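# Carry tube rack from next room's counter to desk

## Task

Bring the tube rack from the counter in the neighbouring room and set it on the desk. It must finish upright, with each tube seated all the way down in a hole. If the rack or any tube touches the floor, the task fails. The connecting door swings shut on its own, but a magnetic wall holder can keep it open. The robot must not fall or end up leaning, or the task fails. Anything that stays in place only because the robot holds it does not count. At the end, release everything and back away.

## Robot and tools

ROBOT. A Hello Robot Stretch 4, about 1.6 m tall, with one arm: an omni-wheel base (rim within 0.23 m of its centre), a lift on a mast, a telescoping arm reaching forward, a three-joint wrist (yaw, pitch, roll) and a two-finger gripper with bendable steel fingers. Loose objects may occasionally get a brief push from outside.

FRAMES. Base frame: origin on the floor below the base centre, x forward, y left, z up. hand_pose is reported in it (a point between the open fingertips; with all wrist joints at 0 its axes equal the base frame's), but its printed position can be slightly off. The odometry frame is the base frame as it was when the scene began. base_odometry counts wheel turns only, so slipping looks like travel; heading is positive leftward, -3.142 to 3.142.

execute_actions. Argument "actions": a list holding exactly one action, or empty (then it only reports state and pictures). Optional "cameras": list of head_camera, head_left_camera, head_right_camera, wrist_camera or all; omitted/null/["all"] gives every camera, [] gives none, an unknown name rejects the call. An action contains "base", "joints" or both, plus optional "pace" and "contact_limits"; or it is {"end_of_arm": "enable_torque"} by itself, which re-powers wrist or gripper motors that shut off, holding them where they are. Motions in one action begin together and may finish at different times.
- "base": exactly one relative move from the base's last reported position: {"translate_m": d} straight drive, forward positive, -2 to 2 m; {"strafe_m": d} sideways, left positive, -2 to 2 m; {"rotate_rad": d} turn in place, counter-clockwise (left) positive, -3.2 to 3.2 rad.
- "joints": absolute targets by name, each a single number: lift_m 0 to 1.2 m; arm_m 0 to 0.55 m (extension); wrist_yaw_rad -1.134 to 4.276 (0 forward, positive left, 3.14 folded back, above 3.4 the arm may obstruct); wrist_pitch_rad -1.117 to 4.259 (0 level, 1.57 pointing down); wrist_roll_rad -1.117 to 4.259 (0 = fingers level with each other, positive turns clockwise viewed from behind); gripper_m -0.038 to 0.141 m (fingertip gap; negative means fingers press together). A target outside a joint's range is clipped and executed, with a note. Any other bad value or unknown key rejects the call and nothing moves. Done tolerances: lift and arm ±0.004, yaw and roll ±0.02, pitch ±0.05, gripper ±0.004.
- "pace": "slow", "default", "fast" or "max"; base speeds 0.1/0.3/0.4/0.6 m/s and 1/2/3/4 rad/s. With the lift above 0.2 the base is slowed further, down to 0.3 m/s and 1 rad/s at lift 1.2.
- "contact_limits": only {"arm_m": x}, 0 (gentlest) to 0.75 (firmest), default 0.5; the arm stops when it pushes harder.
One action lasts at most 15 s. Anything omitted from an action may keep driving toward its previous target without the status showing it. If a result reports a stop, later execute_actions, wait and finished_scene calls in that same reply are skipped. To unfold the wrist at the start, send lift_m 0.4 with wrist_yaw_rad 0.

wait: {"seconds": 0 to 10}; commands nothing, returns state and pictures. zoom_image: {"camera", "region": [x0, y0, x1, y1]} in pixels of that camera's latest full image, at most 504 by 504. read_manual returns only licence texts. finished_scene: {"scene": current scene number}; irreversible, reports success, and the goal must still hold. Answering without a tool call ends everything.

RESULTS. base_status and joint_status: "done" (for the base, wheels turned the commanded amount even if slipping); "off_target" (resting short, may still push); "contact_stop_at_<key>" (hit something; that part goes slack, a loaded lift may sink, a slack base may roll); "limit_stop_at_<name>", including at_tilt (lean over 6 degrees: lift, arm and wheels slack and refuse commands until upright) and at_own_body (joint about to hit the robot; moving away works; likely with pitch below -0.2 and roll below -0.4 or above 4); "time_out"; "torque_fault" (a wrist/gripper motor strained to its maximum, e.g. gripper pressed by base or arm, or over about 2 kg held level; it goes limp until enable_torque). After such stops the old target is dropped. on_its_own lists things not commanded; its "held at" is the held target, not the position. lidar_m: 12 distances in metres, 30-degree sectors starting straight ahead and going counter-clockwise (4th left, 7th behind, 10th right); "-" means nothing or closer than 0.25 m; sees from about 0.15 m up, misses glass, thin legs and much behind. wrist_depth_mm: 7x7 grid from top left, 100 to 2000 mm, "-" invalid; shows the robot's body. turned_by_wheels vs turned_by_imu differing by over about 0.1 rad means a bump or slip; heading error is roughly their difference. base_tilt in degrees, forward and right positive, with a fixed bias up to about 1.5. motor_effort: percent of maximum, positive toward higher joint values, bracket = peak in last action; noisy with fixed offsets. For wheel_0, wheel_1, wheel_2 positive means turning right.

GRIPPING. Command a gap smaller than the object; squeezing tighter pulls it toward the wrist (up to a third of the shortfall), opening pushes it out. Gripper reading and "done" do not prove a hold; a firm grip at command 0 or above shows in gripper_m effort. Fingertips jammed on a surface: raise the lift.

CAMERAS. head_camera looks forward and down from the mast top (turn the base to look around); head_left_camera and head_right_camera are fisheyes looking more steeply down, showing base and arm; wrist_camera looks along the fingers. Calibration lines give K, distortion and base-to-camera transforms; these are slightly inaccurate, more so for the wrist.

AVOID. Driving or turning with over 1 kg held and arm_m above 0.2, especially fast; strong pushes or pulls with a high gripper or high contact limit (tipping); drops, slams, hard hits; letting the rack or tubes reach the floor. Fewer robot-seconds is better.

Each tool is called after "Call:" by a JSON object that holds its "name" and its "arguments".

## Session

Call:
{"name": "execute_actions", "arguments": {"actions": [], "cameras": ["head_camera","head_left_camera","wrist_camera"]}}

Scene clock: 0.00 s.
base_odometry: x=+0.000 y=+0.000 heading=+0.000 (m, m, rad; odometry frame)
turned_by_wheels: +0.000 (rad since the last result)
turned_by_imu: +0.000 (rad since the last result)
base_tilt: forward=-0.2 right=+0.3 (deg)
lidar_m: 2.91 2.40 0.90 0.84 0.89 0.85 0.80 0.85 0.84 0.81 0.84 1.14
base_status: not commanded
joint_positions: lift_m=+0.217 arm_m=-0.001 wrist_yaw_rad=+3.155 wrist_pitch_rad=-0.011 wrist_roll_rad=-0.018 gripper_m=+0.057
joint_status: not commanded
motor_effort: lift_m=+20 arm_m=+0 wrist_yaw_rad=-2 wrist_pitch_rad=-5 wrist_roll_rad=+2 gripper_m=-5 wheel_0=-1 wheel_1=+1 wheel_2=+0 (%)
hand_pose: x=-0.1194 y=+0.0836 z=+0.3984 quat_wxyz=(-0.007, +0.006, -0.009, +1.000) (m; base frame)
wrist_depth_mm: - 133 917 917 917 904 904 / - 114 139 917 917 931 917 / - 121 154 931 931 931 931 / 138 137 931 946 931 931 931 / 222 960 946 946 946 946 931 / 220 960 215 946 931 946 946 / 223 866 946 - 891 820 842
pictures: head_camera, head_left_camera, wrist_camera
camera_calibration (this result's frames):
wrist_camera: T_world_to_cam=[[0.00585439, 0.999675, -0.0248103, -0.0764862], [0.0457431, -0.0250525, -0.998639, 0.446992], [-0.998936, 0.00471152, -0.0458749, 0.127072], [0, 0, 0, 1]] pos_world=[0.106937, 0.0870609, 0.450315]
Images, in order (width x height): head_camera 420x560, head_left_camera 420x672, wrist_camera 616x392.

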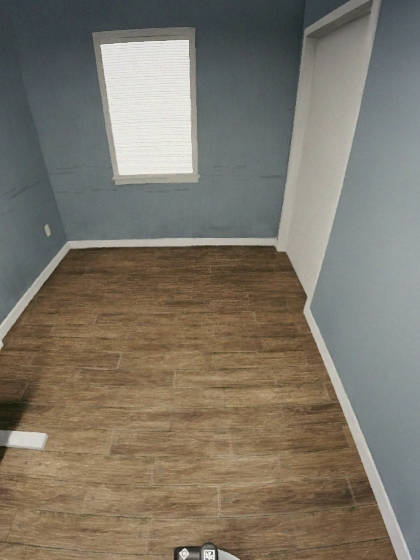

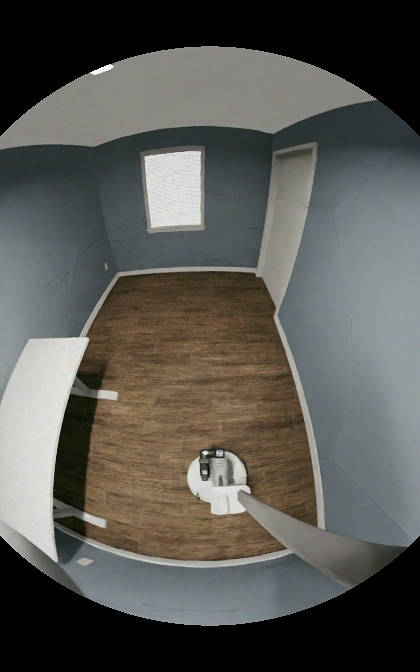

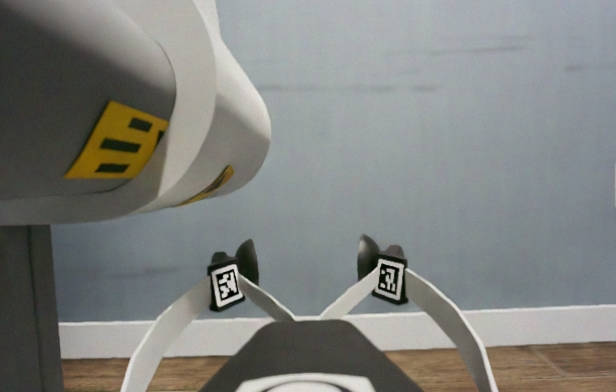

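Call:
{"name": "execute_actions", "arguments": {"actions": [{"base":{"rotate_rad":0.1}}], "cameras": []}}

Call:
{"name": "execute_actions", "arguments": {"actions": [{"base":{"translate_m":2},"pace":"fast"}], "cameras": []}}

Call:
{"name": "execute_actions", "arguments": {"actions": [{"base":{"rotate_rad":-1.58}}], "cameras": ["head_camera"]}}

Scene clock: 4.90 s.
base_odometry: x=+0.000 y=+0.000 heading=+0.099 (m, m, rad; odometry frame)
turned_by_wheels: +0.099 (rad since the last result)
turned_by_imu: +0.100 (rad since the last result)
base_tilt: forward=-0.1 right=+0.2 (deg)
lidar_m: 2.88 1.15 0.87 0.87 0.92 0.81 0.80 0.87 0.84 0.81 0.86 1.32
base_status: done
joint_positions: lift_m=+0.217 arm_m=-0.001 wrist_yaw_rad=+3.155 wrist_pitch_rad=-0.011 wrist_roll_rad=-0.018 gripper_m=+0.057
joint_status: not commanded
motor_effort: lift_m=+20(20) arm_m=+0(0) wrist_yaw_rad=-2(3) wrist_pitch_rad=-4(7) wrist_roll_rad=+3(4) gripper_m=-4(3) wheel_0=-5(7) wheel_1=-3(5) wheel_2=-3(8) (%)
hand_pose: x=-0.1194 y=+0.0836 z=+0.3984 quat_wxyz=(-0.007, +0.006, -0.009, +1.000) (m; base frame)
wrist_depth_mm: - 133 917 917 891 878 842 / - 114 139 931 891 878 854 / - 121 154 917 904 878 866 / 138 137 946 917 917 891 866 / 222 991 960 946 904 891 878 / 220 1008 214 931 904 891 878 / 223 854 946 - 891 820 842
pictures: none
No camera images: the call's "cameras" was empty. Leave "cameras" out to get every camera's image.

Scene clock: 11.20 s.
base_odometry: x=+1.990 y=+0.199 heading=+0.100 (m, m, rad; odometry frame)
turned_by_wheels: +0.001 (rad since the last result)
turned_by_imu: -0.006 (rad since the last result)
base_tilt: forward=-0.3 right=+0.3 (deg)
lidar_m: 0.86 0.95 1.43 1.47 1.57 1.35 2.78 1.33 1.02 1.06 1.14 0.92
base_status: done
joint_positions: lift_m=+0.217 arm_m=-0.001 wrist_yaw_rad=+3.155 wrist_pitch_rad=-0.011 wrist_roll_rad=-0.018 gripper_m=+0.057
joint_status: not commanded
motor_effort: lift_m=+20(20) arm_m=+0(0) wrist_yaw_rad=-2(2) wrist_pitch_rad=-6(7) wrist_roll_rad=+2(3) gripper_m=-5(2) wheel_0=+2(8) wheel_1=+2(8) wheel_2=+3(13) (%)
hand_pose: x=-0.1194 y=+0.0836 z=+0.3984 quat_wxyz=(-0.007, +0.006, -0.009, +1.000) (m; base frame)
wrist_depth_mm: - 133 - - - - - / - 114 139 - - - 1464 / - 121 154 - - - - / 138 137 - - - - - / 222 1808 - - 1808 - 1921 / 220 1336 215 1160 1042 1205 1160 / 223 866 960 - 891 820 831
pictures: none
No camera images: the call's "cameras" was empty. Leave "cameras" out to get every camera's image.

Scene clock: 13.27 s.
base_odometry: x=+1.990 y=+0.199 heading=-1.480 (m, m, rad; odometry frame)
turned_by_wheels: -1.579 (rad since the last result)
turned_by_imu: -1.561 (rad since the last result)
base_tilt: forward=-0.2 right=+0.3 (deg)
lidar_m: 1.05 1.16 0.94 0.86 0.96 1.45 1.47 1.57 1.38 2.80 1.35 1.00
base_status: done
joint_positions: lift_m=+0.217 arm_m=-0.001 wrist_yaw_rad=+3.155 wrist_pitch_rad=-0.011 wrist_roll_rad=-0.018 gripper_m=+0.057
joint_status: not commanded
motor_effort: lift_m=+20(20) arm_m=+0(0) wrist_yaw_rad=-3(2) wrist_pitch_rad=-8(6) wrist_roll_rad=+4(3) gripper_m=-2(5) wheel_0=+3(11) wheel_1=+3(7) wheel_2=+3(6) (%)
hand_pose: x=-0.1194 y=+0.0836 z=+0.3984 quat_wxyz=(-0.007, +0.006, -0.009, +1.000) (m; base frame)
wrist_depth_mm: - 132 1576 1576 1537 1537 1397 / - 114 139 1618 1576 1537 1366 / - 121 154 1618 1537 1537 1397 / 138 137 1618 1618 1576 1576 1430 / 222 1708 1661 1661 1576 1537 1397 / 220 1336 215 1160 1060 1182 1160 / 222 866 960 - 904 820 831
pictures: head_camera
Images, in order (width x height): head_camera 420x560.

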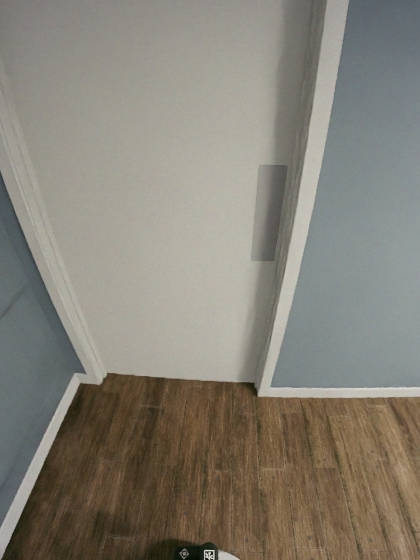

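Call:
{"name": "execute_actions", "arguments": {"actions": [{"base":{"strafe_m":0.15}}], "cameras": []}}

Call:
{"name": "execute_actions", "arguments": {"actions": [{"base":{"translate_m":0.72}}], "cameras": []}}

Call:
{"name": "execute_actions", "arguments": {"actions": [{"base":{"translate_m":0.76},"pace":"slow"}], "cameras": []}}

Call:
{"name": "execute_actions", "arguments": {"actions": [{"base":{"translate_m":0.3},"pace":"slow"}], "cameras": []}}

Call:
{"name": "execute_actions", "arguments": {"actions": [{"base":{"strafe_m":0.3},"pace":"slow"}], "cameras": []}}

Scene clock: 19.90 s.
base_odometry: x=+2.139 y=+0.212 heading=-1.480 (m, m, rad; odometry frame)
turned_by_wheels: +0.000 (rad since the last result)
turned_by_imu: +0.002 (rad since the last result)
base_tilt: forward=-0.3 right=+0.2 (deg)
lidar_m: 1.07 1.04 0.78 0.72 0.79 1.19 1.45 1.58 1.54 2.92 1.33 1.06
base_status: done
joint_positions: lift_m=+0.217 arm_m=-0.001 wrist_yaw_rad=+3.155 wrist_pitch_rad=-0.011 wrist_roll_rad=-0.018 gripper_m=+0.057
joint_status: not commanded
motor_effort: lift_m=+20(20) arm_m=+0(0) wrist_yaw_rad=-3(2) wrist_pitch_rad=-6(6) wrist_roll_rad=+2(2) gripper_m=-3(6) wheel_0=-3(11) wheel_1=+1(14) wheel_2=+1(3) (%)
hand_pose: x=-0.1194 y=+0.0836 z=+0.3984 quat_wxyz=(-0.007, +0.006, -0.009, +1.000) (m; base frame)
wrist_depth_mm: - 132 1576 1576 1537 1499 1138 / - 114 139 1618 1576 1499 1160 / - 121 153 1618 1537 1499 1160 / 138 137 1618 1618 1576 1537 1160 / 221 1661 1661 1661 1576 1537 1160 / 220 1336 215 1160 1060 1205 1078 / 223 854 960 - 904 809 831
pictures: none
No camera images: the call's "cameras" was empty. Leave "cameras" out to get every camera's image.

Scene clock: 23.80 s.
base_odometry: x=+2.205 y=-0.505 heading=-1.479 (m, m, rad; odometry frame)
turned_by_wheels: +0.001 (rad since the last result)
turned_by_imu: -0.001 (rad since the last result)
base_tilt: forward=-0.2 right=+0.2 (deg)
lidar_m: 0.36 0.39 0.59 0.70 0.78 1.09 2.18 2.01 2.21 0.95 0.49 0.35
base_status: done
joint_positions: lift_m=+0.217 arm_m=-0.001 wrist_yaw_rad=+3.155 wrist_pitch_rad=-0.011 wrist_roll_rad=-0.018 gripper_m=+0.057
joint_status: not commanded
motor_effort: lift_m=+20(20) arm_m=+0(0) wrist_yaw_rad=-2(3) wrist_pitch_rad=-6(6) wrist_roll_rad=+3(3) gripper_m=-2(6) wheel_0=+4(11) wheel_1=+3(8) wheel_2=+0(11) (%)
hand_pose: x=-0.1194 y=+0.0836 z=+0.3984 quat_wxyz=(-0.007, +0.006, -0.009, +1.000) (m; base frame)
wrist_depth_mm: - 132 - - - 1618 1008 / - 114 139 - - 1708 1042 / - 121 154 - - 1708 1060 / 138 137 - - - 1708 1078 / 222 - - - 1863 1618 1098 / 220 1336 215 1160 1060 1205 1042 / 223 854 960 - 891 809 831
pictures: none
No camera images: the call's "cameras" was empty. Leave "cameras" out to get every camera's image.

Scene clock: 33.23 s.
base_odometry: x=+2.286 y=-0.794 heading=-1.591 (m, m, rad; odometry frame)
turned_by_wheels: -0.112 (rad since the last result)
turned_by_imu: +0.194 (rad since the last result)
base_tilt: forward=-0.1 right=+0.3 (deg)
lidar_m: - 0.25 0.39 0.57 0.67 1.11 2.37 2.24 3.16 0.41 0.25 -
base_status: translate_m contact_stop (by the wheels' count: +0.292 of +0.760)
joint_positions: lift_m=+0.217 arm_m=-0.001 wrist_yaw_rad=+3.155 wrist_pitch_rad=-0.012 wrist_roll_rad=-0.018 gripper_m=+0.057
joint_status: not commanded
on_its_own: the wheels are slack since a contact_stop
motor_effort: lift_m=+20(20) arm_m=+0(0) wrist_yaw_rad=-2(1) wrist_pitch_rad=-7(5) wrist_roll_rad=+4(3) gripper_m=-5(2) wheel_0=+0(33) wheel_1=+0(25) wheel_2=+0(36) (%)
hand_pose: x=-0.1194 y=+0.0836 z=+0.3984 quat_wxyz=(-0.007, +0.006, -0.009, +1.000) (m; base frame)
wrist_depth_mm: - 133 - - - - 1138 / - 114 139 - - - 1182 / - 121 154 - - - 1229 / 138 137 - - - - 1255 / 222 - - - 1808 1983 1229 / 220 1336 214 1138 1042 1182 1098 / 223 854 960 - 891 809 831
pictures: none
No camera images: the call's "cameras" was empty. Leave "cameras" out to get every camera's image.

not run: a stop came earlier in this reply.

not run: a stop came earlier in this reply.

Slid against the right jamb. Correct.

Call:
{"name": "execute_actions", "arguments": {"actions": [{"base":{"rotate_rad":-0.19},"pace":"slow"}], "cameras": []}}

Call:
{"name": "execute_actions", "arguments": {"actions": [{"base":{"strafe_m":0.12},"pace":"slow"}], "cameras": []}}

Call:
{"name": "execute_actions", "arguments": {"actions": [{"base":{"translate_m":0.75},"pace":"slow"}], "cameras": ["head_left_camera"]}}

Call:
{"name": "execute_actions", "arguments": {"actions": [{"base":{"strafe_m":0.3},"pace":"slow"}], "cameras": ["head_left_camera"]}}

Scene clock: 39.07 s.
base_odometry: x=+2.287 y=-0.793 heading=-1.779 (m, m, rad; odometry frame)
turned_by_wheels: -0.188 (rad since the last result)
turned_by_imu: -0.180 (rad since the last result)
base_tilt: forward=-0.2 right=+0.2 (deg)
lidar_m: - 0.25 0.28 0.56 0.61 0.90 2.37 2.22 2.47 0.57 0.27 0.25
base_status: done
joint_positions: lift_m=+0.217 arm_m=-0.001 wrist_yaw_rad=+3.155 wrist_pitch_rad=-0.012 wrist_roll_rad=-0.018 gripper_m=+0.057
joint_status: not commanded
motor_effort: lift_m=+20(20) arm_m=+0(0) wrist_yaw_rad=-2(3) wrist_pitch_rad=-6(7) wrist_roll_rad=+3(3) gripper_m=-4(1) wheel_0=+23(25) wheel_1=+12(14) wheel_2=-14(14) (%)
hand_pose: x=-0.1194 y=+0.0836 z=+0.3984 quat_wxyz=(-0.007, +0.006, -0.009, +1.000) (m; base frame)
wrist_depth_mm: - 133 - - - 1281 788 / - 114 139 - - 1308 820 / - 121 154 - - 1308 831 / 138 137 - - - 1336 842 / 222 - - - 1808 1366 842 / 220 1366 214 1138 1060 1118 842 / 223 854 960 - 891 809 788
pictures: none
No camera images: the call's "cameras" was empty. Leave "cameras" out to get every camera's image.

Scene clock: 41.43 s.
base_odometry: x=+2.404 y=-0.818 heading=-1.780 (m, m, rad; odometry frame)
turned_by_wheels: +0.000 (rad since the last result)
turned_by_imu: +0.001 (rad since the last result)
base_tilt: forward=-0.1 right=+0.2 (deg)
lidar_m: - 0.25 0.31 0.43 0.48 0.73 2.35 2.34 2.47 0.65 0.28 0.25
base_status: done
joint_positions: lift_m=+0.217 arm_m=-0.001 wrist_yaw_rad=+3.155 wrist_pitch_rad=-0.012 wrist_roll_rad=-0.018 gripper_m=+0.057
joint_status: not commanded
motor_effort: lift_m=+20(20) arm_m=+0(0) wrist_yaw_rad=-2(2) wrist_pitch_rad=-7(5) wrist_roll_rad=+2(3) gripper_m=-2(2) wheel_0=-4(22) wheel_1=+5(12) wheel_2=-2(14) (%)
hand_pose: x=-0.1194 y=+0.0836 z=+0.3984 quat_wxyz=(-0.007, +0.006, -0.009, +1.000) (m; base frame)
wrist_depth_mm: - 132 - - - 946 634 / - 114 139 - - 991 640 / - 121 154 - - 1008 634 / 138 137 - - - 1025 640 / 222 - - - 1661 1025 640 / 220 1336 215 1160 1060 931 647 / 223 866 960 - 891 798 668
pictures: none
No camera images: the call's "cameras" was empty. Leave "cameras" out to get every camera's image.

Scene clock: 42.53 s.
base_odometry: x=+2.401 y=-0.830 heading=-1.804 (m, m, rad; odometry frame)
turned_by_wheels: -0.024 (rad since the last result)
turned_by_imu: -0.017 (rad since the last result)
base_tilt: forward=-0.2 right=+0.1 (deg)
lidar_m: - 0.25 0.29 0.44 0.48 0.71 2.35 2.35 2.44 0.67 0.28 0.25
base_status: translate_m contact_stop (by the wheels' count: +0.012 of +0.750)
joint_positions: lift_m=+0.217 arm_m=-0.001 wrist_yaw_rad=+3.155 wrist_pitch_rad=-0.012 wrist_roll_rad=-0.018 gripper_m=+0.057
joint_status: not commanded
on_its_own: the wheels are slack since a contact_stop
motor_effort: lift_m=+20(20) arm_m=+0(0) wrist_yaw_rad=-2(2) wrist_pitch_rad=-4(5) wrist_roll_rad=+2(3) gripper_m=-2(2) wheel_0=+0(17) wheel_1=+0(24) wheel_2=+0(34) (%)
hand_pose: x=-0.1194 y=+0.0836 z=+0.3984 quat_wxyz=(-0.007, +0.006, -0.009, +1.000) (m; base frame)
wrist_depth_mm: - 132 - - - 878 609 / - 114 139 - - 946 609 / - 121 154 - - 960 621 / 138 137 - - - 976 609 / 221 - - - 1499 976 615 / 220 1336 215 1160 1060 891 640 / 223 866 960 - 891 798 640
pictures: head_left_camera
Images, in order (width x height): head_left_camera 420x672.

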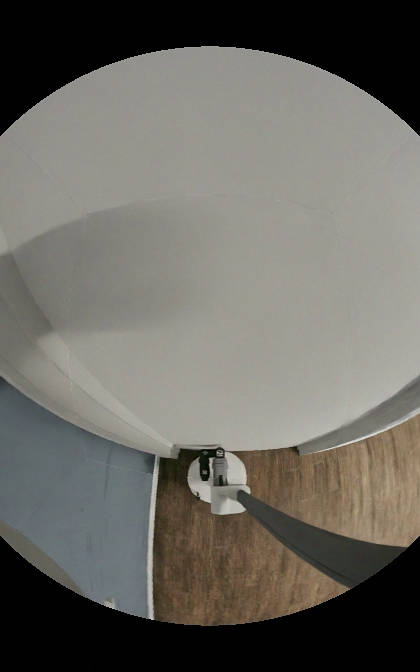

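not run: a stop came earlier in this reply.

Call:
{"name": "execute_actions", "arguments": {"actions": [{"base":{"strafe_m":-0.22},"pace":"slow"}], "cameras": []}}

Call:
{"name": "execute_actions", "arguments": {"actions": [{"base":{"translate_m":0.4}}], "cameras": ["head_left_camera"]}}

Scene clock: 49.80 s.
base_odometry: x=+2.188 y=-0.778 heading=-1.803 (m, m, rad; odometry frame)
turned_by_wheels: +0.001 (rad since the last result)
turned_by_imu: +0.085 (rad since the last result)
base_tilt: forward=-0.1 right=+0.1 (deg)
lidar_m: - 0.25 0.34 0.62 0.69 1.06 2.37 2.20 2.76 0.50 0.25 0.25
base_status: done
joint_positions: lift_m=+0.217 arm_m=-0.001 wrist_yaw_rad=+3.155 wrist_pitch_rad=-0.012 wrist_roll_rad=-0.018 gripper_m=+0.057
joint_status: not commanded
motor_effort: lift_m=+20(20) arm_m=+0(0) wrist_yaw_rad=-2(2) wrist_pitch_rad=-6(6) wrist_roll_rad=+4(2) gripper_m=-3(3) wheel_0=+24(27) wheel_1=+3(9) wheel_2=-15(16) (%)
hand_pose: x=-0.1194 y=+0.0836 z=+0.3984 quat_wxyz=(-0.007, +0.006, -0.009, +1.000) (m; base frame)
wrist_depth_mm: - 133 - - - 1756 1008 / - 115 139 - - 1808 1042 / - 121 154 - - 1863 1060 / 138 137 - - - 1863 1078 / 222 - - - 1863 1708 1078 / 220 1366 215 1160 1042 1182 1025 / 222 854 960 - 891 820 842
pictures: none
No camera images: the call's "cameras" was empty. Leave "cameras" out to get every camera's image.

Scene clock: 50.80 s.
base_odometry: x=+2.189 y=-0.778 heading=-1.823 (m, m, rad; odometry frame)
turned_by_wheels: -0.020 (rad since the last result)
turned_by_imu: -0.019 (rad since the last result)
base_tilt: forward=-0.2 right=+0.1 (deg)
lidar_m: - 0.25 0.32 0.63 0.70 1.05 2.36 2.21 2.64 0.51 0.25 0.25
base_status: translate_m contact_stop (by the wheels' count: -0.001 of +0.400)
joint_positions: lift_m=+0.217 arm_m=-0.001 wrist_yaw_rad=+3.155 wrist_pitch_rad=-0.012 wrist_roll_rad=-0.018 gripper_m=+0.057
joint_status: not commanded
on_its_own: the wheels are slack since a contact_stop
motor_effort: lift_m=+20(20) arm_m=+0(0) wrist_yaw_rad=-2(1) wrist_pitch_rad=-6(5) wrist_roll_rad=+2(3) gripper_m=-1(3) wheel_0=+0(15) wheel_1=+0(17) wheel_2=+0(36) (%)
hand_pose: x=-0.1194 y=+0.0836 z=+0.3984 quat_wxyz=(-0.007, +0.006, -0.009, +1.000) (m; base frame)
wrist_depth_mm: - 133 - - - 1618 960 / - 114 139 - - 1708 1008 / - 121 154 - - 1708 1025 / 138 137 - - - 1756 1025 / 221 - - - 1808 1576 1042 / 220 1336 214 1138 1060 1205 1008 / 223 854 960 - 891 809 831
pictures: head_left_camera
Images, in order (width x height): head_left_camera 420x672.

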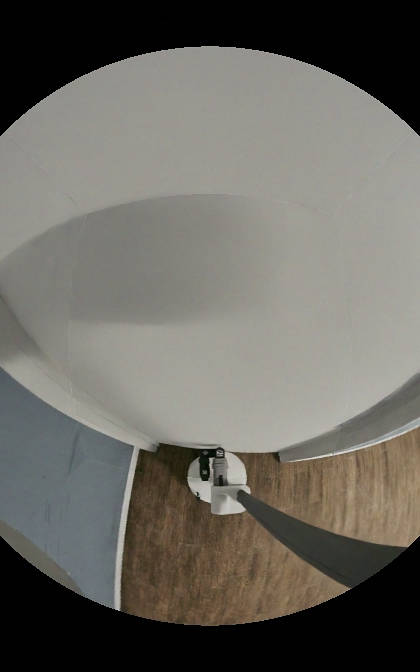

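Call:
{"name": "execute_actions", "arguments": {"actions": [{"base":{"translate_m":-0.45},"joints":{"lift_m":0.4,"wrist_yaw_rad":0,"gripper_m":0}}], "cameras": []}}

Call:
{"name": "execute_actions", "arguments": {"actions": [{"joints":{"arm_m":0.55},"pace":"slow","contact_limits":{"arm_m":0.6}}], "cameras": ["head_left_camera"]}}

Scene clock: 59.07 s.
base_odometry: x=+2.302 y=-0.342 heading=-1.823 (m, m, rad; odometry frame)
turned_by_wheels: +0.000 (rad since the last result)
turned_by_imu: +0.004 (rad since the last result)
base_tilt: forward=-0.2 right=+0.2 (deg)
lidar_m: 0.62 0.69 0.69 0.68 0.75 1.12 1.90 1.86 1.96 1.55 0.70 0.63
base_status: done
joint_positions: lift_m=+0.400 arm_m=-0.001 wrist_yaw_rad=+0.000 wrist_pitch_rad=-0.012 wrist_roll_rad=-0.018 gripper_m=+0.000
joint_status: all done
motor_effort: lift_m=+23(24) arm_m=+0(0) wrist_yaw_rad=-3(7) wrist_pitch_rad=-7(4) wrist_roll_rad=+3(3) gripper_m=-7(5) wheel_0=-4(9) wheel_1=-3(7) wheel_2=+0(11) (%)
hand_pose: x=+0.4587 y=-0.0873 z=+0.5813 quat_wxyz=(+1.000, -0.009, -0.006, +0.000) (m; base frame)
wrist_depth_mm: 449 433 421 407 394 382 375 / 455 442 424 413 399 387 375 / 459 442 430 415 402 392 379 / 462 449 433 421 407 394 384 / 473 452 436 216 407 397 387 / 473 459 179 189 179 402 389 / 484 462 449 - 413 399 394
pictures: none
No camera images: the call's "cameras" was empty. Leave "cameras" out to get every camera's image.

Scene clock: 62.13 s.
base_odometry: x=+2.302 y=-0.342 heading=-1.823 (m, m, rad; odometry frame)
turned_by_wheels: +0.000 (rad since the last result)
turned_by_imu: +0.013 (rad since the last result)
base_tilt: forward=-0.4 right=+0.2 (deg)
lidar_m: 0.63 0.68 0.68 0.68 0.73 1.13 1.92 1.82 1.96 1.53 0.72 0.63
base_status: not commanded
joint_positions: lift_m=+0.400 arm_m=+0.186 wrist_yaw_rad=-0.003 wrist_pitch_rad=-0.013 wrist_roll_rad=-0.018 gripper_m=+0.000
joint_status: arm_m contact_stop (moved +0.186 of +0.551)
on_its_own: arm_m is slack since a contact_stop (your +0.550 is given up)
motor_effort: lift_m=+22(23) arm_m=+0(25) wrist_yaw_rad=+6(60) wrist_pitch_rad=+0(9) wrist_roll_rad=+4(3) gripper_m=-5(4) wheel_0=+1(5) wheel_1=+1(5) wheel_2=-4(16) (%)
contact_limits: arm_m 0.6
hand_pose: x=+0.6449 y=-0.0883 z=+0.5819 quat_wxyz=(+1.000, -0.009, -0.007, -0.002) (m; base frame)
wrist_depth_mm: 253 245 236 229 221 213 208 / 256 248 239 230 223 216 211 / 259 250 241 233 225 218 213 / 263 252 243 235 228 220 214 / 265 255 245 234 229 222 216 / 268 257 180 189 181 224 218 / 270 260 252 - 232 223 220
pictures: head_left_camera
Images, in order (width x height): head_left_camera 420x672.

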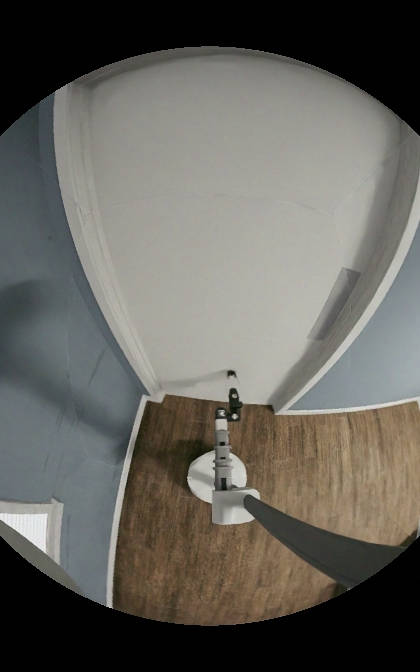

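Push nearer the free edge, squared up.

Call:
{"name": "execute_actions", "arguments": {"actions": [{"base":{"rotate_rad":-0.15},"joints":{"arm_m":0.05}}], "cameras": []}}

Call:
{"name": "execute_actions", "arguments": {"actions": [{"base":{"strafe_m":-0.1}}], "cameras": ["head_left_camera"]}}

Call:
{"name": "execute_actions", "arguments": {"actions": [{"joints":{"arm_m":0.55},"pace":"slow","contact_limits":{"arm_m":0.75}}], "cameras": ["head_left_camera"]}}

Scene clock: 67.23 s.
base_odometry: x=+2.302 y=-0.342 heading=-1.973 (m, m, rad; odometry frame)
turned_by_wheels: -0.149 (rad since the last result)
turned_by_imu: -0.146 (rad since the last result)
base_tilt: forward=-0.1 right=+0.3 (deg)
lidar_m: 0.61 0.66 0.71 0.69 0.71 0.95 1.90 2.01 1.89 2.34 0.82 0.64
base_status: done
joint_positions: lift_m=+0.400 arm_m=+0.051 wrist_yaw_rad=+0.000 wrist_pitch_rad=-0.012 wrist_roll_rad=-0.018 gripper_m=+0.000
joint_status: all done
motor_effort: lift_m=+22(22) arm_m=-7(7) wrist_yaw_rad=-2(6) wrist_pitch_rad=-6(5) wrist_roll_rad=+4(3) gripper_m=-5(7) wheel_0=+4(10) wheel_1=+2(7) wheel_2=+2(9) (%)
hand_pose: x=+0.5106 y=-0.0874 z=+0.5814 quat_wxyz=(+1.000, -0.009, -0.006, +0.000) (m; base frame)
wrist_depth_mm: 366 366 366 366 368 366 366 / 368 368 368 370 370 370 370 / 373 373 373 373 373 373 375 / 375 377 375 377 375 377 377 / 379 379 379 216 379 379 379 / 382 384 179 189 179 382 384 / 387 384 387 - 387 387 387
pictures: none
No camera images: the call's "cameras" was empty. Leave "cameras" out to get every camera's image.

Scene clock: 68.70 s.
base_odometry: x=+2.210 y=-0.303 heading=-1.972 (m, m, rad; odometry frame)
turned_by_wheels: +0.000 (rad since the last result)
turned_by_imu: +0.001 (rad since the last result)
base_tilt: forward=-0.3 right=+0.2 (deg)
lidar_m: 0.62 0.64 0.84 0.78 0.80 1.09 1.90 1.97 1.75 2.36 0.82 0.65
base_status: done
joint_positions: lift_m=+0.400 arm_m=+0.051 wrist_yaw_rad=+0.000 wrist_pitch_rad=-0.012 wrist_roll_rad=-0.018 gripper_m=+0.000
joint_status: not commanded
motor_effort: lift_m=+22(22) arm_m=-7(6) wrist_yaw_rad=-2(3) wrist_pitch_rad=-4(7) wrist_roll_rad=+3(3) gripper_m=-8(6) wheel_0=+4(9) wheel_1=-2(7) wheel_2=+0(2) (%)
hand_pose: x=+0.5106 y=-0.0874 z=+0.5814 quat_wxyz=(+1.000, -0.009, -0.006, +0.000) (m; base frame)
wrist_depth_mm: 368 368 366 368 368 368 368 / 370 370 370 370 370 373 370 / 373 375 370 375 375 375 370 / 375 377 379 377 379 379 377 / 382 379 379 216 382 382 382 / 384 384 179 189 179 387 384 / 387 387 389 - 387 387 389
pictures: head_left_camera
Images, in order (width x height): head_left_camera 420x672.

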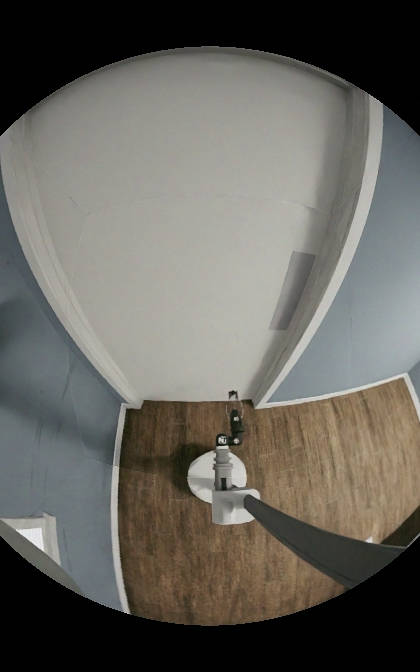

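Scene clock: 74.97 s.
base_odometry: x=+2.210 y=-0.302 heading=-1.974 (m, m, rad; odometry frame)
turned_by_wheels: -0.002 (rad since the last result)
turned_by_imu: +0.022 (rad since the last result)
base_tilt: forward=-0.2 right=+0.0 (deg)
lidar_m: 0.86 0.85 0.81 0.77 0.82 1.10 1.90 1.91 1.79 2.23 0.82 0.67
base_status: not commanded
joint_positions: lift_m=+0.400 arm_m=+0.546 wrist_yaw_rad=-0.022 wrist_pitch_rad=-0.011 wrist_roll_rad=-0.018 gripper_m=+0.000
joint_status: all done
on_its_own: wrist_yaw_rad is at rest, and its effort (+59) is outside its rest range (-13 to +13)
motor_effort: lift_m=+22(22) arm_m=+18(25) wrist_yaw_rad=+59(84) wrist_pitch_rad=-8(11) wrist_roll_rad=+2(2) gripper_m=-6(6) wheel_0=+1(5) wheel_1=+1(4) wheel_2=-21(25) (%)
contact_limits: arm_m 0.75
hand_pose: x=+1.0034 y=-0.0936 z=+0.5814 quat_wxyz=(+1.000, -0.009, -0.006, -0.011) (m; base frame)
wrist_depth_mm: 170 186 204 228 256 296 - / 169 187 206 229 257 298 - / 171 187 207 230 260 301 - / 172 188 208 232 263 303 - / 173 190 209 216 264 304 - / 173 190 169 181 189 307 1576 / 175 186 207 - 278 298 1160
pictures: head_left_camera
Images, in order (width x height): head_left_camera 420x672.

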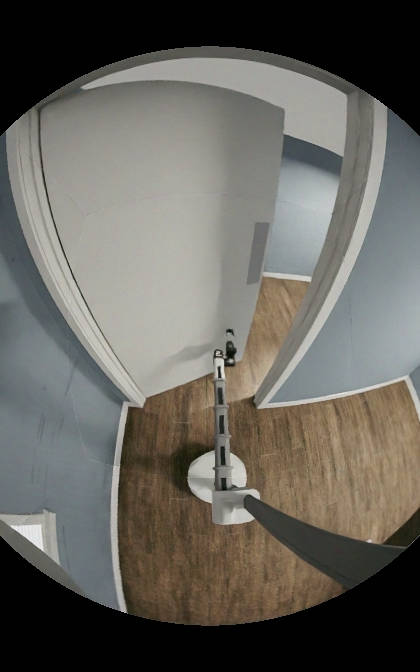

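Call:
{"name": "execute_actions", "arguments": {"actions": [{"base":{"strafe_m":0.08},"joints":{"arm_m":0.5},"pace":"slow"}], "cameras": []}}

Call:
{"name": "execute_actions", "arguments": {"actions": [{"base":{"translate_m":0.5},"joints":{"arm_m":0.0},"pace":"slow"}], "cameras": []}}

Call:
{"name": "execute_actions", "arguments": {"actions": [{"base":{"translate_m":0.75},"joints":{"wrist_yaw_rad":-1.0},"pace":"slow"}], "cameras": ["head_left_camera"]}}

Call:
{"name": "execute_actions", "arguments": {"actions": [{"base":{"strafe_m":0.35},"pace":"slow"}], "cameras": ["head_left_camera"]}}

Scene clock: 84.07 s.
base_odometry: x=+2.283 y=-0.333 heading=-1.977 (m, m, rad; odometry frame)
turned_by_wheels: -0.003 (rad since the last result)
turned_by_imu: -0.069 (rad since the last result)
base_tilt: forward=-0.2 right=+0.2 (deg)
lidar_m: 0.80 0.79 0.76 0.72 0.74 0.92 1.91 1.98 1.82 2.96 0.84 0.66
base_status: done
joint_positions: lift_m=+0.400 arm_m=+0.499 wrist_yaw_rad=-0.027 wrist_pitch_rad=-0.011 wrist_roll_rad=-0.018 gripper_m=+0.000
joint_status: all done
on_its_own: wrist_yaw_rad is at rest, and its effort (+74) is outside its rest range (-13 to +13)
motor_effort: lift_m=+22(22) arm_m=+4(17) wrist_yaw_rad=+74(95) wrist_pitch_rad=-7(7) wrist_roll_rad=+3(3) gripper_m=-6(10) wheel_0=-15(23) wheel_1=+0(10) wheel_2=-23(28) (%)
hand_pose: x=+0.9562 y=-0.0951 z=+0.5812 quat_wxyz=(+1.000, -0.009, -0.005, -0.013) (m; base frame)
wrist_depth_mm: 166 181 201 225 256 297 - / 166 182 202 226 257 298 - / 167 183 204 228 258 301 - / 167 185 205 229 260 303 - / 168 185 206 215 263 306 - / 169 186 171 182 187 309 1576 / 171 182 202 - 278 304 1138
pictures: none
No camera images: the call's "cameras" was empty. Leave "cameras" out to get every camera's image.

Scene clock: 90.33 s.
base_odometry: x=+2.085 y=-0.792 heading=-1.978 (m, m, rad; odometry frame)
turned_by_wheels: -0.001 (rad since the last result)
turned_by_imu: -0.012 (rad since the last result)
base_tilt: forward=-0.3 right=+0.2 (deg)
lidar_m: 0.35 0.33 0.37 0.54 0.78 0.99 2.43 2.14 2.22 0.39 0.36 0.45
base_status: done
joint_positions: lift_m=+0.400 arm_m=-0.001 wrist_yaw_rad=-0.022 wrist_pitch_rad=-0.009 wrist_roll_rad=-0.018 gripper_m=+0.000
joint_status: all done
on_its_own: wrist_yaw_rad is at rest, and its effort (+61) is outside its rest range (-13 to +13)
motor_effort: lift_m=+22(22) arm_m=+4(4) wrist_yaw_rad=+61(74) wrist_pitch_rad=-15(15) wrist_roll_rad=+3(4) gripper_m=-5(7) wheel_0=+3(17) wheel_1=+6(10) wheel_2=-23(30) (%)
hand_pose: x=+0.4567 y=-0.0938 z=+0.5806 quat_wxyz=(+1.000, -0.009, -0.004, -0.011) (m; base frame)
wrist_depth_mm: 167 182 202 226 258 298 - / 167 184 204 229 259 301 - / 168 185 204 229 262 304 - / 169 186 206 231 264 307 - / 170 187 208 221 265 309 - / 170 188 176 180 190 314 1618 / 173 181 206 - 281 309 1118
pictures: none
No camera images: the call's "cameras" was empty. Leave "cameras" out to get every camera's image.

Scene clock: 99.10 s.
base_odometry: x=+1.789 y=-1.480 heading=-1.977 (m, m, rad; odometry frame)
turned_by_wheels: +0.001 (rad since the last result)
turned_by_imu: +0.005 (rad since the last result)
base_tilt: forward=-0.1 right=+0.1 (deg)
lidar_m: 1.55 0.25 - 0.25 0.31 0.85 2.57 0.61 0.70 1.65 2.33 1.65
base_status: done
joint_positions: lift_m=+0.400 arm_m=-0.001 wrist_yaw_rad=-1.000 wrist_pitch_rad=-0.011 wrist_roll_rad=-0.018 gripper_m=+0.000
joint_status: all done
motor_effort: lift_m=+21(22) arm_m=+4(4) wrist_yaw_rad=-2(60) wrist_pitch_rad=-5(15) wrist_roll_rad=+2(2) gripper_m=-5(6) wheel_0=+7(28) wheel_1=+13(29) wheel_2=-7(29) (%)
hand_pose: x=+0.2525 y=-0.2900 z=+0.5815 quat_wxyz=(+0.877, -0.010, -0.001, -0.479) (m; base frame)
wrist_depth_mm: 1366 1618 - - - - - / 1308 1618 - - - - - / 1308 1618 - - - 1983 1808 / 1308 1618 - - - - 1863 / 1308 1618 - 216 - - 1863 / 1308 1576 179 189 179 1661 1618 / 1255 1205 1255 - 1205 1118 1160
pictures: head_left_camera
Images, in order (width x height): head_left_camera 420x672.

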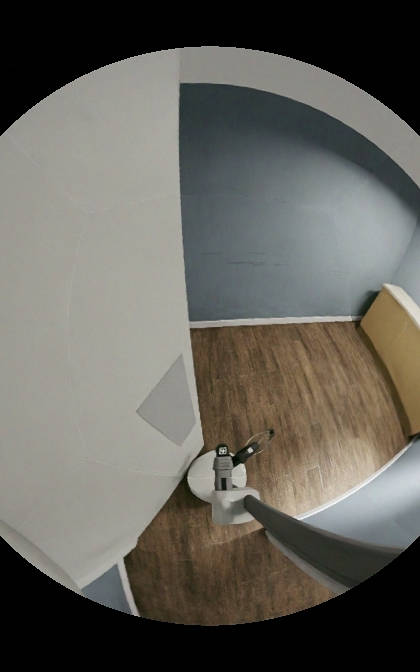

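Scene clock: 103.73 s.
base_odometry: x=+2.110 y=-1.619 heading=-1.978 (m, m, rad; odometry frame)
turned_by_wheels: -0.001 (rad since the last result)
turned_by_imu: -0.002 (rad since the last result)
base_tilt: forward=+0.0 right=+0.2 (deg)
lidar_m: 1.52 0.26 0.25 - 0.25 0.32 1.49 2.98 0.88 1.70 2.41 1.63
base_status: done
joint_positions: lift_m=+0.400 arm_m=-0.001 wrist_yaw_rad=-1.000 wrist_pitch_rad=-0.011 wrist_roll_rad=-0.018 gripper_m=+0.000
joint_status: not commanded
motor_effort: lift_m=+21(21) arm_m=+4(4) wrist_yaw_rad=-3(2) wrist_pitch_rad=-6(7) wrist_roll_rad=+3(3) gripper_m=-4(5) wheel_0=-16(23) wheel_1=+9(19) wheel_2=-1(6) (%)
hand_pose: x=+0.2525 y=-0.2900 z=+0.5815 quat_wxyz=(+0.877, -0.010, -0.001, -0.479) (m; base frame)
wrist_depth_mm: 1308 1618 - - - - - / 1308 1576 - - - - - / 1308 1576 - - - - - / 1308 1576 - - - - - / 1281 1576 - 216 - - - / 1281 1576 179 189 179 1661 1618 / 1205 1205 1281 - 1205 1098 1160
pictures: head_left_camera
Images, in order (width x height): head_left_camera 420x672.

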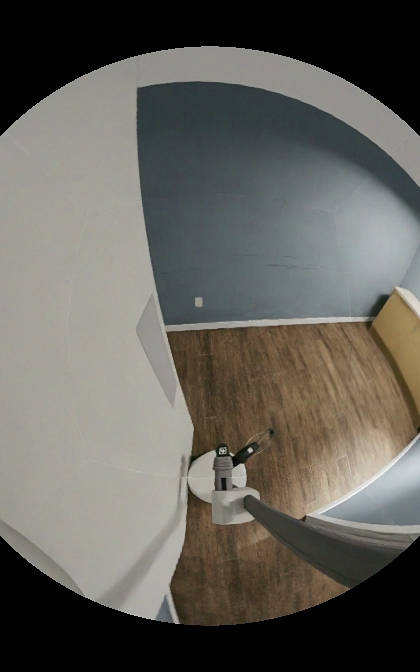

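Call:
{"name": "execute_actions", "arguments": {"actions": [{"base":{"translate_m":0.3},"pace":"slow"}], "cameras": []}}

Call:
{"name": "execute_actions", "arguments": {"actions": [{"base":{"strafe_m":0.3},"pace":"slow"}], "cameras": []}}

Scene clock: 110.83 s.
base_odometry: x=+1.991 y=-1.894 heading=-1.977 (m, m, rad; odometry frame)
turned_by_wheels: +0.001 (rad since the last result)
turned_by_imu: +0.002 (rad since the last result)
base_tilt: forward=-0.3 right=+0.2 (deg)
lidar_m: 1.21 0.80 0.56 - 0.25 0.29 1.84 1.07 1.15 2.61 1.95 1.30
base_status: done
joint_positions: lift_m=+0.400 arm_m=-0.001 wrist_yaw_rad=-1.000 wrist_pitch_rad=-0.011 wrist_roll_rad=-0.018 gripper_m=+0.000
joint_status: not commanded
motor_effort: lift_m=+21(21) arm_m=+4(4) wrist_yaw_rad=-2(2) wrist_pitch_rad=-6(5) wrist_roll_rad=+3(2) gripper_m=-4(4) wheel_0=+2(13) wheel_1=+10(14) wheel_2=-3(8) (%)
hand_pose: x=+0.2525 y=-0.2900 z=+0.5815 quat_wxyz=(+0.877, -0.010, -0.001, -0.479) (m; base frame)
wrist_depth_mm: 1042 1255 1661 - - - - / 1025 1255 1661 - - - - / 1025 1281 1618 - - - - / 1025 1255 1661 - - - - / 1025 1281 1661 216 - - - / 1025 1255 179 189 179 1661 1618 / 1025 1118 1255 - 1205 1098 1160
pictures: none
No camera images: the call's "cameras" was empty. Leave "cameras" out to get every camera's image.

Scene clock: 113.90 s.
base_odometry: x=+2.201 y=-1.983 heading=-1.972 (m, m, rad; odometry frame)
turned_by_wheels: +0.005 (rad since the last result)
turned_by_imu: -0.020 (rad since the last result)
base_tilt: forward=+0.0 right=+0.2 (deg)
lidar_m: 1.19 0.58 0.25 - 0.25 0.25 0.50 3.37 1.21 2.48 1.94 1.28
base_status: strafe_m contact_stop (by the wheels' count: +0.228 of +0.300)
joint_positions: lift_m=+0.400 arm_m=-0.001 wrist_yaw_rad=-1.000 wrist_pitch_rad=-0.011 wrist_roll_rad=-0.018 gripper_m=+0.000
joint_status: not commanded
on_its_own: the wheels are slack since a contact_stop
motor_effort: lift_m=+20(21) arm_m=+4(4) wrist_yaw_rad=-2(0) wrist_pitch_rad=-6(8) wrist_roll_rad=+3(1) gripper_m=-4(7) wheel_0=+0(23) wheel_1=+1(35) wheel_2=+0(5) (%)
hand_pose: x=+0.2525 y=-0.2900 z=+0.5815 quat_wxyz=(+0.877, -0.010, -0.001, -0.479) (m; base frame)
wrist_depth_mm: 1025 1255 1661 - - - - / 1008 1255 1661 - - - - / 1008 1255 1661 - - - - / 1025 1281 1661 - - - - / 1008 1255 1661 216 - - - / 1008 1281 180 189 179 1708 1661 / 1008 1138 1229 - 1229 1118 1160
pictures: none
No camera images: the call's "cameras" was empty. Leave "cameras" out to get every camera's image.

Call:
{"name": "execute_actions", "arguments": {"actions": [{"base":{"strafe_m":-0.25}}], "cameras": []}}

Call:
{"name": "execute_actions", "arguments": {"actions": [{"base":{"rotate_rad":-1.5},"joints":{"lift_m":0.95,"wrist_yaw_rad":0,"gripper_m":0.14}}], "cameras": ["head_camera"]}}

Scene clock: 118.60 s.
base_odometry: x=+1.971 y=-1.886 heading=-1.972 (m, m, rad; odometry frame)
turned_by_wheels: +0.000 (rad since the last result)
turned_by_imu: +0.002 (rad since the last result)
base_tilt: forward=-0.2 right=+0.1 (deg)
lidar_m: 1.22 0.94 0.63 0.40 0.43 0.56 1.75 1.01 1.11 2.43 1.99 1.32
base_status: done
joint_positions: lift_m=+0.400 arm_m=-0.001 wrist_yaw_rad=-1.000 wrist_pitch_rad=-0.011 wrist_roll_rad=-0.018 gripper_m=+0.000
joint_status: not commanded
motor_effort: lift_m=+20(20) arm_m=+4(4) wrist_yaw_rad=-2(2) wrist_pitch_rad=-6(6) wrist_roll_rad=+3(2) gripper_m=-6(7) wheel_0=+3(10) wheel_1=+1(8) wheel_2=+1(0) (%)
hand_pose: x=+0.2525 y=-0.2900 z=+0.5815 quat_wxyz=(+0.877, -0.010, -0.001, -0.479) (m; base frame)
wrist_depth_mm: 1060 1308 1708 - - - - / 1042 1308 1708 - - - - / 1042 1308 1708 - - - - / 1025 1281 1708 - - - - / 1042 1255 1708 216 - - - / 1042 1281 180 189 179 1661 1618 / 1042 1138 1255 - 1205 1118 1160
pictures: none
No camera images: the call's "cameras" was empty. Leave "cameras" out to get every camera's image.

Scene clock: 121.70 s.
base_odometry: x=+1.971 y=-1.886 heading=+2.812 (m, m, rad; odometry frame)
turned_by_wheels: -1.499 (rad since the last result)
turned_by_imu: -1.481 (rad since the last result)
base_tilt: forward=-0.2 right=+0.2 (deg)
lidar_m: 2.52 1.83 1.27 1.22 0.90 0.46 0.41 0.44 0.59 2.05 1.02 1.16
base_status: done
joint_positions: lift_m=+0.950 arm_m=-0.001 wrist_yaw_rad=+0.000 wrist_pitch_rad=-0.011 wrist_roll_rad=-0.018 gripper_m=+0.140
joint_status: all done
motor_effort: lift_m=+23(26) arm_m=+4(4) wrist_yaw_rad=-2(6) wrist_pitch_rad=-6(5) wrist_roll_rad=+2(3) gripper_m=+1(4) wheel_0=+3(9) wheel_1=+3(9) wheel_2=+2(7) (%)
hand_pose: x=+0.4587 y=-0.0875 z=+1.1313 quat_wxyz=(+1.000, -0.009, -0.006, +0.000) (m; base frame)
wrist_depth_mm: - - - - - 1499 1042 / 1921 - - - - 1499 1042 / 1983 - - - - 1537 1060 / 1921 - - - - 1537 1060 / 1921 - - - - 1308 1078 / 1921 - - 161 - 1397 1078 / 1921 - - - - 1576 1060
pictures: head_camera
Images, in order (width x height): head_camera 420x560.

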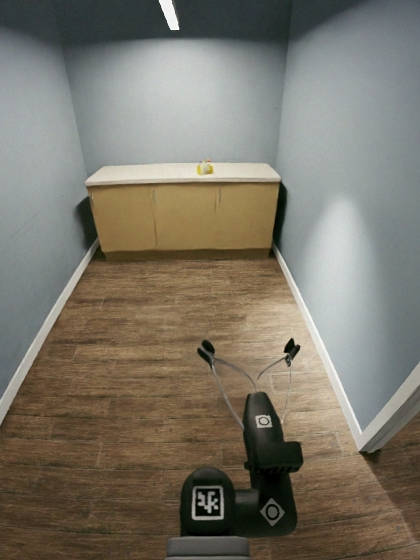

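Call:
{"name": "execute_actions", "arguments": {"actions": [{"base":{"rotate_rad":0.08}}], "cameras": []}}

Call:
{"name": "execute_actions", "arguments": {"actions": [{"base":{"translate_m":1.75},"joints":{"lift_m":0.8},"pace":"fast"}], "cameras": ["head_camera","wrist_camera"]}}

Scene clock: 127.37 s.
base_odometry: x=+1.971 y=-1.886 heading=+2.891 (m, m, rad; odometry frame)
turned_by_wheels: +0.080 (rad since the last result)
turned_by_imu: +0.080 (rad since the last result)
base_tilt: forward=-0.2 right=+0.2 (deg)
lidar_m: 2.50 1.70 1.28 1.23 0.81 0.46 0.41 0.45 0.62 2.81 1.01 1.25
base_status: done
joint_positions: lift_m=+0.950 arm_m=-0.001 wrist_yaw_rad=+0.000 wrist_pitch_rad=-0.011 wrist_roll_rad=-0.018 gripper_m=+0.140
joint_status: not commanded
motor_effort: lift_m=+23(22) arm_m=+4(4) wrist_yaw_rad=-2(2) wrist_pitch_rad=-6(5) wrist_roll_rad=+2(2) gripper_m=+1(0) wheel_0=-4(7) wheel_1=-1(8) wheel_2=-1(6) (%)
hand_pose: x=+0.4587 y=-0.0875 z=+1.1313 quat_wxyz=(+1.000, -0.009, -0.006, +0.000) (m; base frame)
wrist_depth_mm: 1756 - - - - 1808 1182 / 1756 - - - - 1863 1205 / 1756 - - - - 1921 1229 / 1708 - - - - 1921 1229 / 1661 - - - - 1537 1229 / 1708 - - 161 - 1618 1255 / 1708 - - - - 1983 1229
pictures: none
No camera images: the call's "cameras" was empty. Leave "cameras" out to get every camera's image.

Scene clock: 133.50 s.
base_odometry: x=+0.275 y=-1.453 heading=+2.892 (m, m, rad; odometry frame)
turned_by_wheels: +0.000 (rad since the last result)
turned_by_imu: -0.005 (rad since the last result)
base_tilt: forward=-0.1 right=+0.3 (deg)
lidar_m: 0.78 0.81 1.15 1.14 1.22 1.74 2.17 1.26 0.93 0.90 0.96 0.81
base_status: done
joint_positions: lift_m=+0.800 arm_m=-0.001 wrist_yaw_rad=+0.000 wrist_pitch_rad=-0.011 wrist_roll_rad=-0.018 gripper_m=+0.140
joint_status: all done
motor_effort: lift_m=+18(21) arm_m=+4(4) wrist_yaw_rad=-2(2) wrist_pitch_rad=-5(5) wrist_roll_rad=+2(4) gripper_m=-1(0) wheel_0=+2(7) wheel_1=+3(6) wheel_2=+0(12) (%)
hand_pose: x=+0.4587 y=-0.0875 z=+0.9817 quat_wxyz=(+1.000, -0.009, -0.006, +0.000) (m; base frame)
wrist_depth_mm: 1182 1182 1182 1138 1138 1138 1118 / 1205 1182 1182 1160 1138 1138 1138 / 1229 1182 1205 1182 1160 1138 1138 / 1229 1205 1205 1182 683 1138 1118 / 668 634 603 580 559 549 569 / 615 603 597 161 585 574 564 / 621 609 609 - 585 580 574
pictures: head_camera, wrist_camera
camera_calibration (this result's frames):
wrist_camera: T_world_to_cam=[[-0.0194076, -0.999504, -0.0248035, -0.0577205], [-0.045417, 0.0256639, -0.998638, 1.04504], [0.99878, -0.0182546, -0.0458925, -0.186196], [0, 0, 0, 1]] pos_world=[0.232311, -0.0879106, 1.03364]
Images, in order (width x height): head_camera 420x560, wrist_camera 616x392.

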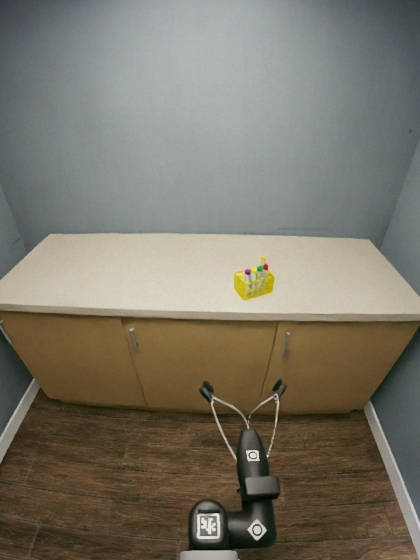

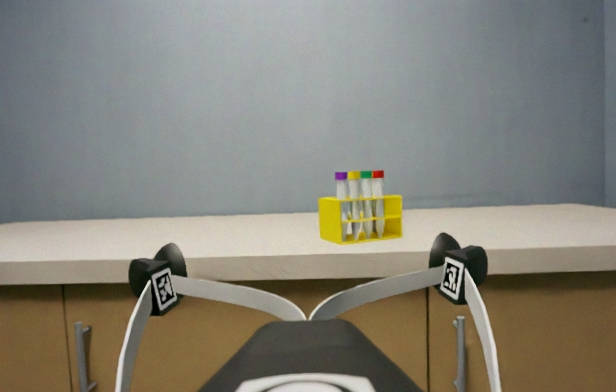

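Call:
{"name": "execute_actions", "arguments": {"actions": [{"base":{"strafe_m":-0.29},"joints":{"lift_m":0.82,"wrist_yaw_rad":0.45,"arm_m":0.33}}], "cameras": ["head_camera","wrist_camera"]}}

Scene clock: 139.70 s.
base_odometry: x=+0.347 y=-1.172 heading=+2.892 (m, m, rad; odometry frame)
turned_by_wheels: +0.000 (rad since the last result)
turned_by_imu: +0.003 (rad since the last result)
base_tilt: forward=-0.2 right=+0.1 (deg)
lidar_m: 0.74 0.80 1.16 1.43 1.53 2.14 2.16 0.86 0.62 0.61 0.64 0.78
base_status: done
joint_positions: lift_m=+0.820 arm_m=+0.329 wrist_yaw_rad=+0.450 wrist_pitch_rad=-0.012 wrist_roll_rad=-0.018 gripper_m=+0.140
joint_status: all done
motor_effort: lift_m=+21(24) arm_m=+7(7) wrist_yaw_rad=-1(4) wrist_pitch_rad=-6(6) wrist_roll_rad=+2(3) gripper_m=+1(1) wheel_0=+3(9) wheel_1=-1(12) wheel_2=+0(1) (%)
hand_pose: x=+0.7975 y=+0.0467 z=+1.0015 quat_wxyz=(+0.975, -0.007, -0.008, +0.223) (m; base frame)
wrist_depth_mm: 1336 1182 1025 891 788 707 647 / 1336 1205 1042 904 798 715 654 / 1336 1229 1042 904 809 732 661 / 1336 1255 1042 866 820 732 668 / 759 723 609 329 554 525 580 / 415 345 329 161 320 332 351 / 402 303 291 - 271 257 253
pictures: head_camera, wrist_camera
camera_calibration (this result's frames):
wrist_camera: T_world_to_cam=[[0.417329, -0.908417, -0.0248059, -0.269072], [-0.0519485, 0.00340447, -0.998644, 1.08298], [0.907269, 0.418052, -0.0457701, -0.468777], [0, 0, 0, 1]] pos_world=[0.593858, -0.0521435, 1.05338]
Images, in order (width x height): head_camera 420x560, wrist_camera 616x392.

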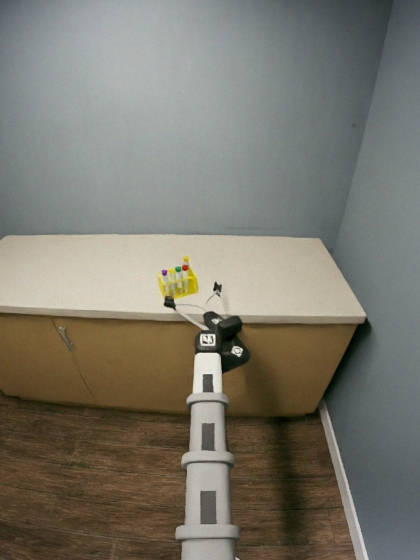

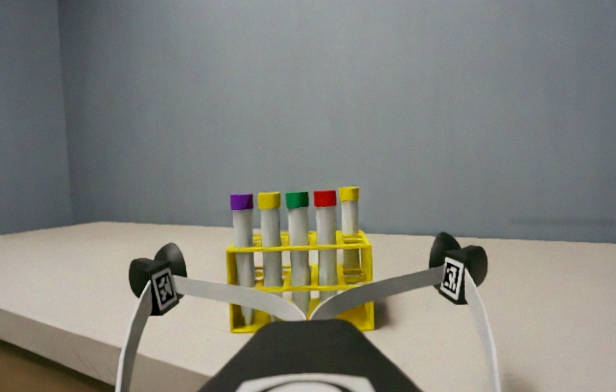

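Call:
{"name": "execute_actions", "arguments": {"actions": [{"base":{"strafe_m":0.057},"joints":{"lift_m":0.785,"arm_m":0.44},"pace":"slow"}], "cameras": ["wrist_camera"]}}

Call:
{"name": "execute_actions", "arguments": {"actions": [{"joints":{"gripper_m":0.07}}], "cameras": []}}

Call:
{"name": "execute_actions", "arguments": {"actions": [{"joints":{"lift_m":0.86},"pace":"slow"}], "cameras": ["wrist_camera"]}}

Scene clock: 146.77 s.
base_odometry: x=+0.333 y=-1.227 heading=+2.892 (m, m, rad; odometry frame)
turned_by_wheels: +0.000 (rad since the last result)
turned_by_imu: +0.002 (rad since the last result)
base_tilt: forward=-0.2 right=+0.3 (deg)
lidar_m: 0.77 0.82 1.13 1.38 1.47 2.07 2.17 0.93 0.71 0.68 0.73 0.78
base_status: done
joint_positions: lift_m=+0.785 arm_m=+0.439 wrist_yaw_rad=+0.450 wrist_pitch_rad=-0.012 wrist_roll_rad=-0.018 gripper_m=+0.140
joint_status: all done
motor_effort: lift_m=+17(22) arm_m=+7(7) wrist_yaw_rad=-2(2) wrist_pitch_rad=-8(5) wrist_roll_rad=+3(2) gripper_m=+1(1) wheel_0=-4(4) wheel_1=+3(7) wheel_2=+0(2) (%)
hand_pose: x=+0.9075 y=+0.0467 z=+0.9668 quat_wxyz=(+0.975, -0.007, -0.008, +0.223) (m; base frame)
wrist_depth_mm: 1229 1025 891 778 683 615 564 / 1229 1060 891 788 691 621 569 / 1229 1060 854 741 683 627 574 / 1229 1060 203 201 683 634 574 / 569 544 203 201 253 394 433 / 309 257 204 161 233 249 265 / 211 207 209 - 200 193 190
pictures: wrist_camera
camera_calibration (this result's frames):
wrist_camera: T_world_to_cam=[[0.417332, -0.908416, -0.0248059, -0.315834], [-0.0519483, 0.0034043, -0.998644, 1.05408], [0.907268, 0.418055, -0.0457699, -0.570149], [0, 0, 0, 1]] pos_world=[0.703843, -0.0521432, 1.01872]
Images, in order (width x height): wrist_camera 616x392.

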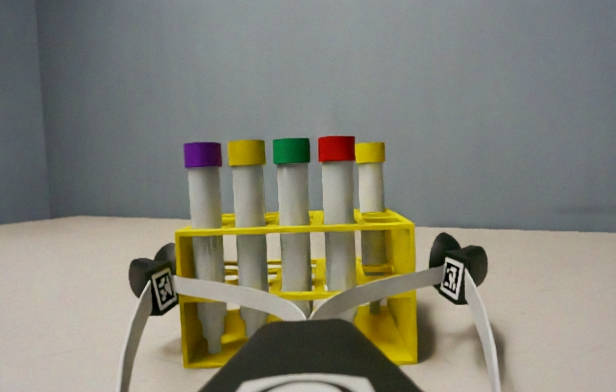

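Scene clock: 148.50 s.
base_odometry: x=+0.333 y=-1.227 heading=+2.892 (m, m, rad; odometry frame)
turned_by_wheels: +0.000 (rad since the last result)
turned_by_imu: +0.001 (rad since the last result)
base_tilt: forward=-0.2 right=+0.4 (deg)
lidar_m: 0.76 0.81 1.13 1.37 1.46 2.10 2.15 0.96 0.69 0.68 0.71 0.78
base_status: not commanded
joint_positions: lift_m=+0.785 arm_m=+0.439 wrist_yaw_rad=+0.450 wrist_pitch_rad=-0.012 wrist_roll_rad=-0.018 gripper_m=+0.071
joint_status: all done
motor_effort: lift_m=+17(17) arm_m=+7(7) wrist_yaw_rad=-2(2) wrist_pitch_rad=-6(5) wrist_roll_rad=+2(3) gripper_m=-27(26) wheel_0=-4(4) wheel_1=+4(3) wheel_2=+0(0) (%)
hand_pose: x=+0.9075 y=+0.0467 z=+0.9668 quat_wxyz=(+0.975, -0.007, -0.008, +0.223) (m; base frame)
wrist_depth_mm: 1229 1025 891 768 683 615 564 / 1255 1060 891 778 691 621 569 / 1229 1078 866 189 676 627 574 / 1255 1078 186 189 668 634 580 / 574 539 188 189 190 445 433 / 309 182 182 187 186 182 265 / 205 208 194 - 191 194 179
pictures: none
No camera images: the call's "cameras" was empty. Leave "cameras" out to get every camera's image.

Scene clock: 150.00 s.
base_odometry: x=+0.333 y=-1.227 heading=+2.892 (m, m, rad; odometry frame)
turned_by_wheels: +0.000 (rad since the last result)
turned_by_imu: +0.001 (rad since the last result)
base_tilt: forward=-0.1 right=+0.2 (deg)
lidar_m: 0.74 0.82 1.17 1.38 1.46 2.07 2.16 0.96 0.70 0.67 0.72 0.78
base_status: not commanded
joint_positions: lift_m=+0.860 arm_m=+0.439 wrist_yaw_rad=+0.450 wrist_pitch_rad=-0.011 wrist_roll_rad=-0.018 gripper_m=+0.071
joint_status: all done
motor_effort: lift_m=+23(22) arm_m=+7(7) wrist_yaw_rad=-3(2) wrist_pitch_rad=-9(10) wrist_roll_rad=+3(2) gripper_m=-26(27) wheel_0=-4(4) wheel_1=+4(4) wheel_2=+0(0) (%)
hand_pose: x=+0.9075 y=+0.0467 z=+1.0410 quat_wxyz=(+0.975, -0.007, -0.007, +0.223) (m; base frame)
wrist_depth_mm: 1229 1042 891 768 683 615 564 / 1229 1042 904 778 691 621 574 / 1229 1060 866 750 676 627 574 / 1255 1078 187 187 244 634 580 / 960 931 189 189 195 621 580 / 530 182 182 187 180 181 449 / 349 355 195 - 197 332 314
pictures: wrist_camera
camera_calibration (this result's frames):
wrist_camera: T_world_to_cam=[[0.417312, -0.908425, -0.0247882, -0.313994], [-0.0527637, 0.00301024, -0.998602, 1.12891], [0.90723, 0.418037, -0.0466757, -0.56578], [0, 0, 0, 1]] pos_world=[0.703892, -0.0521214, 1.09314]
Images, in order (width x height): wrist_camera 616x392.

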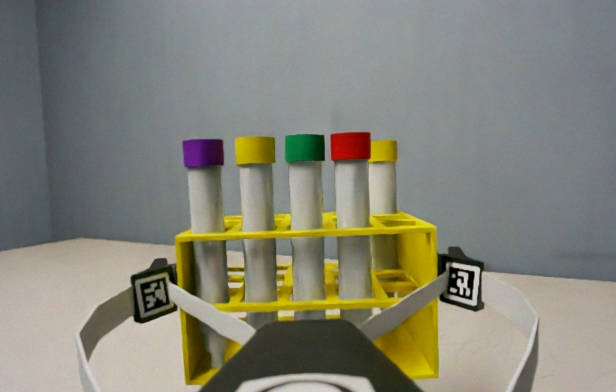

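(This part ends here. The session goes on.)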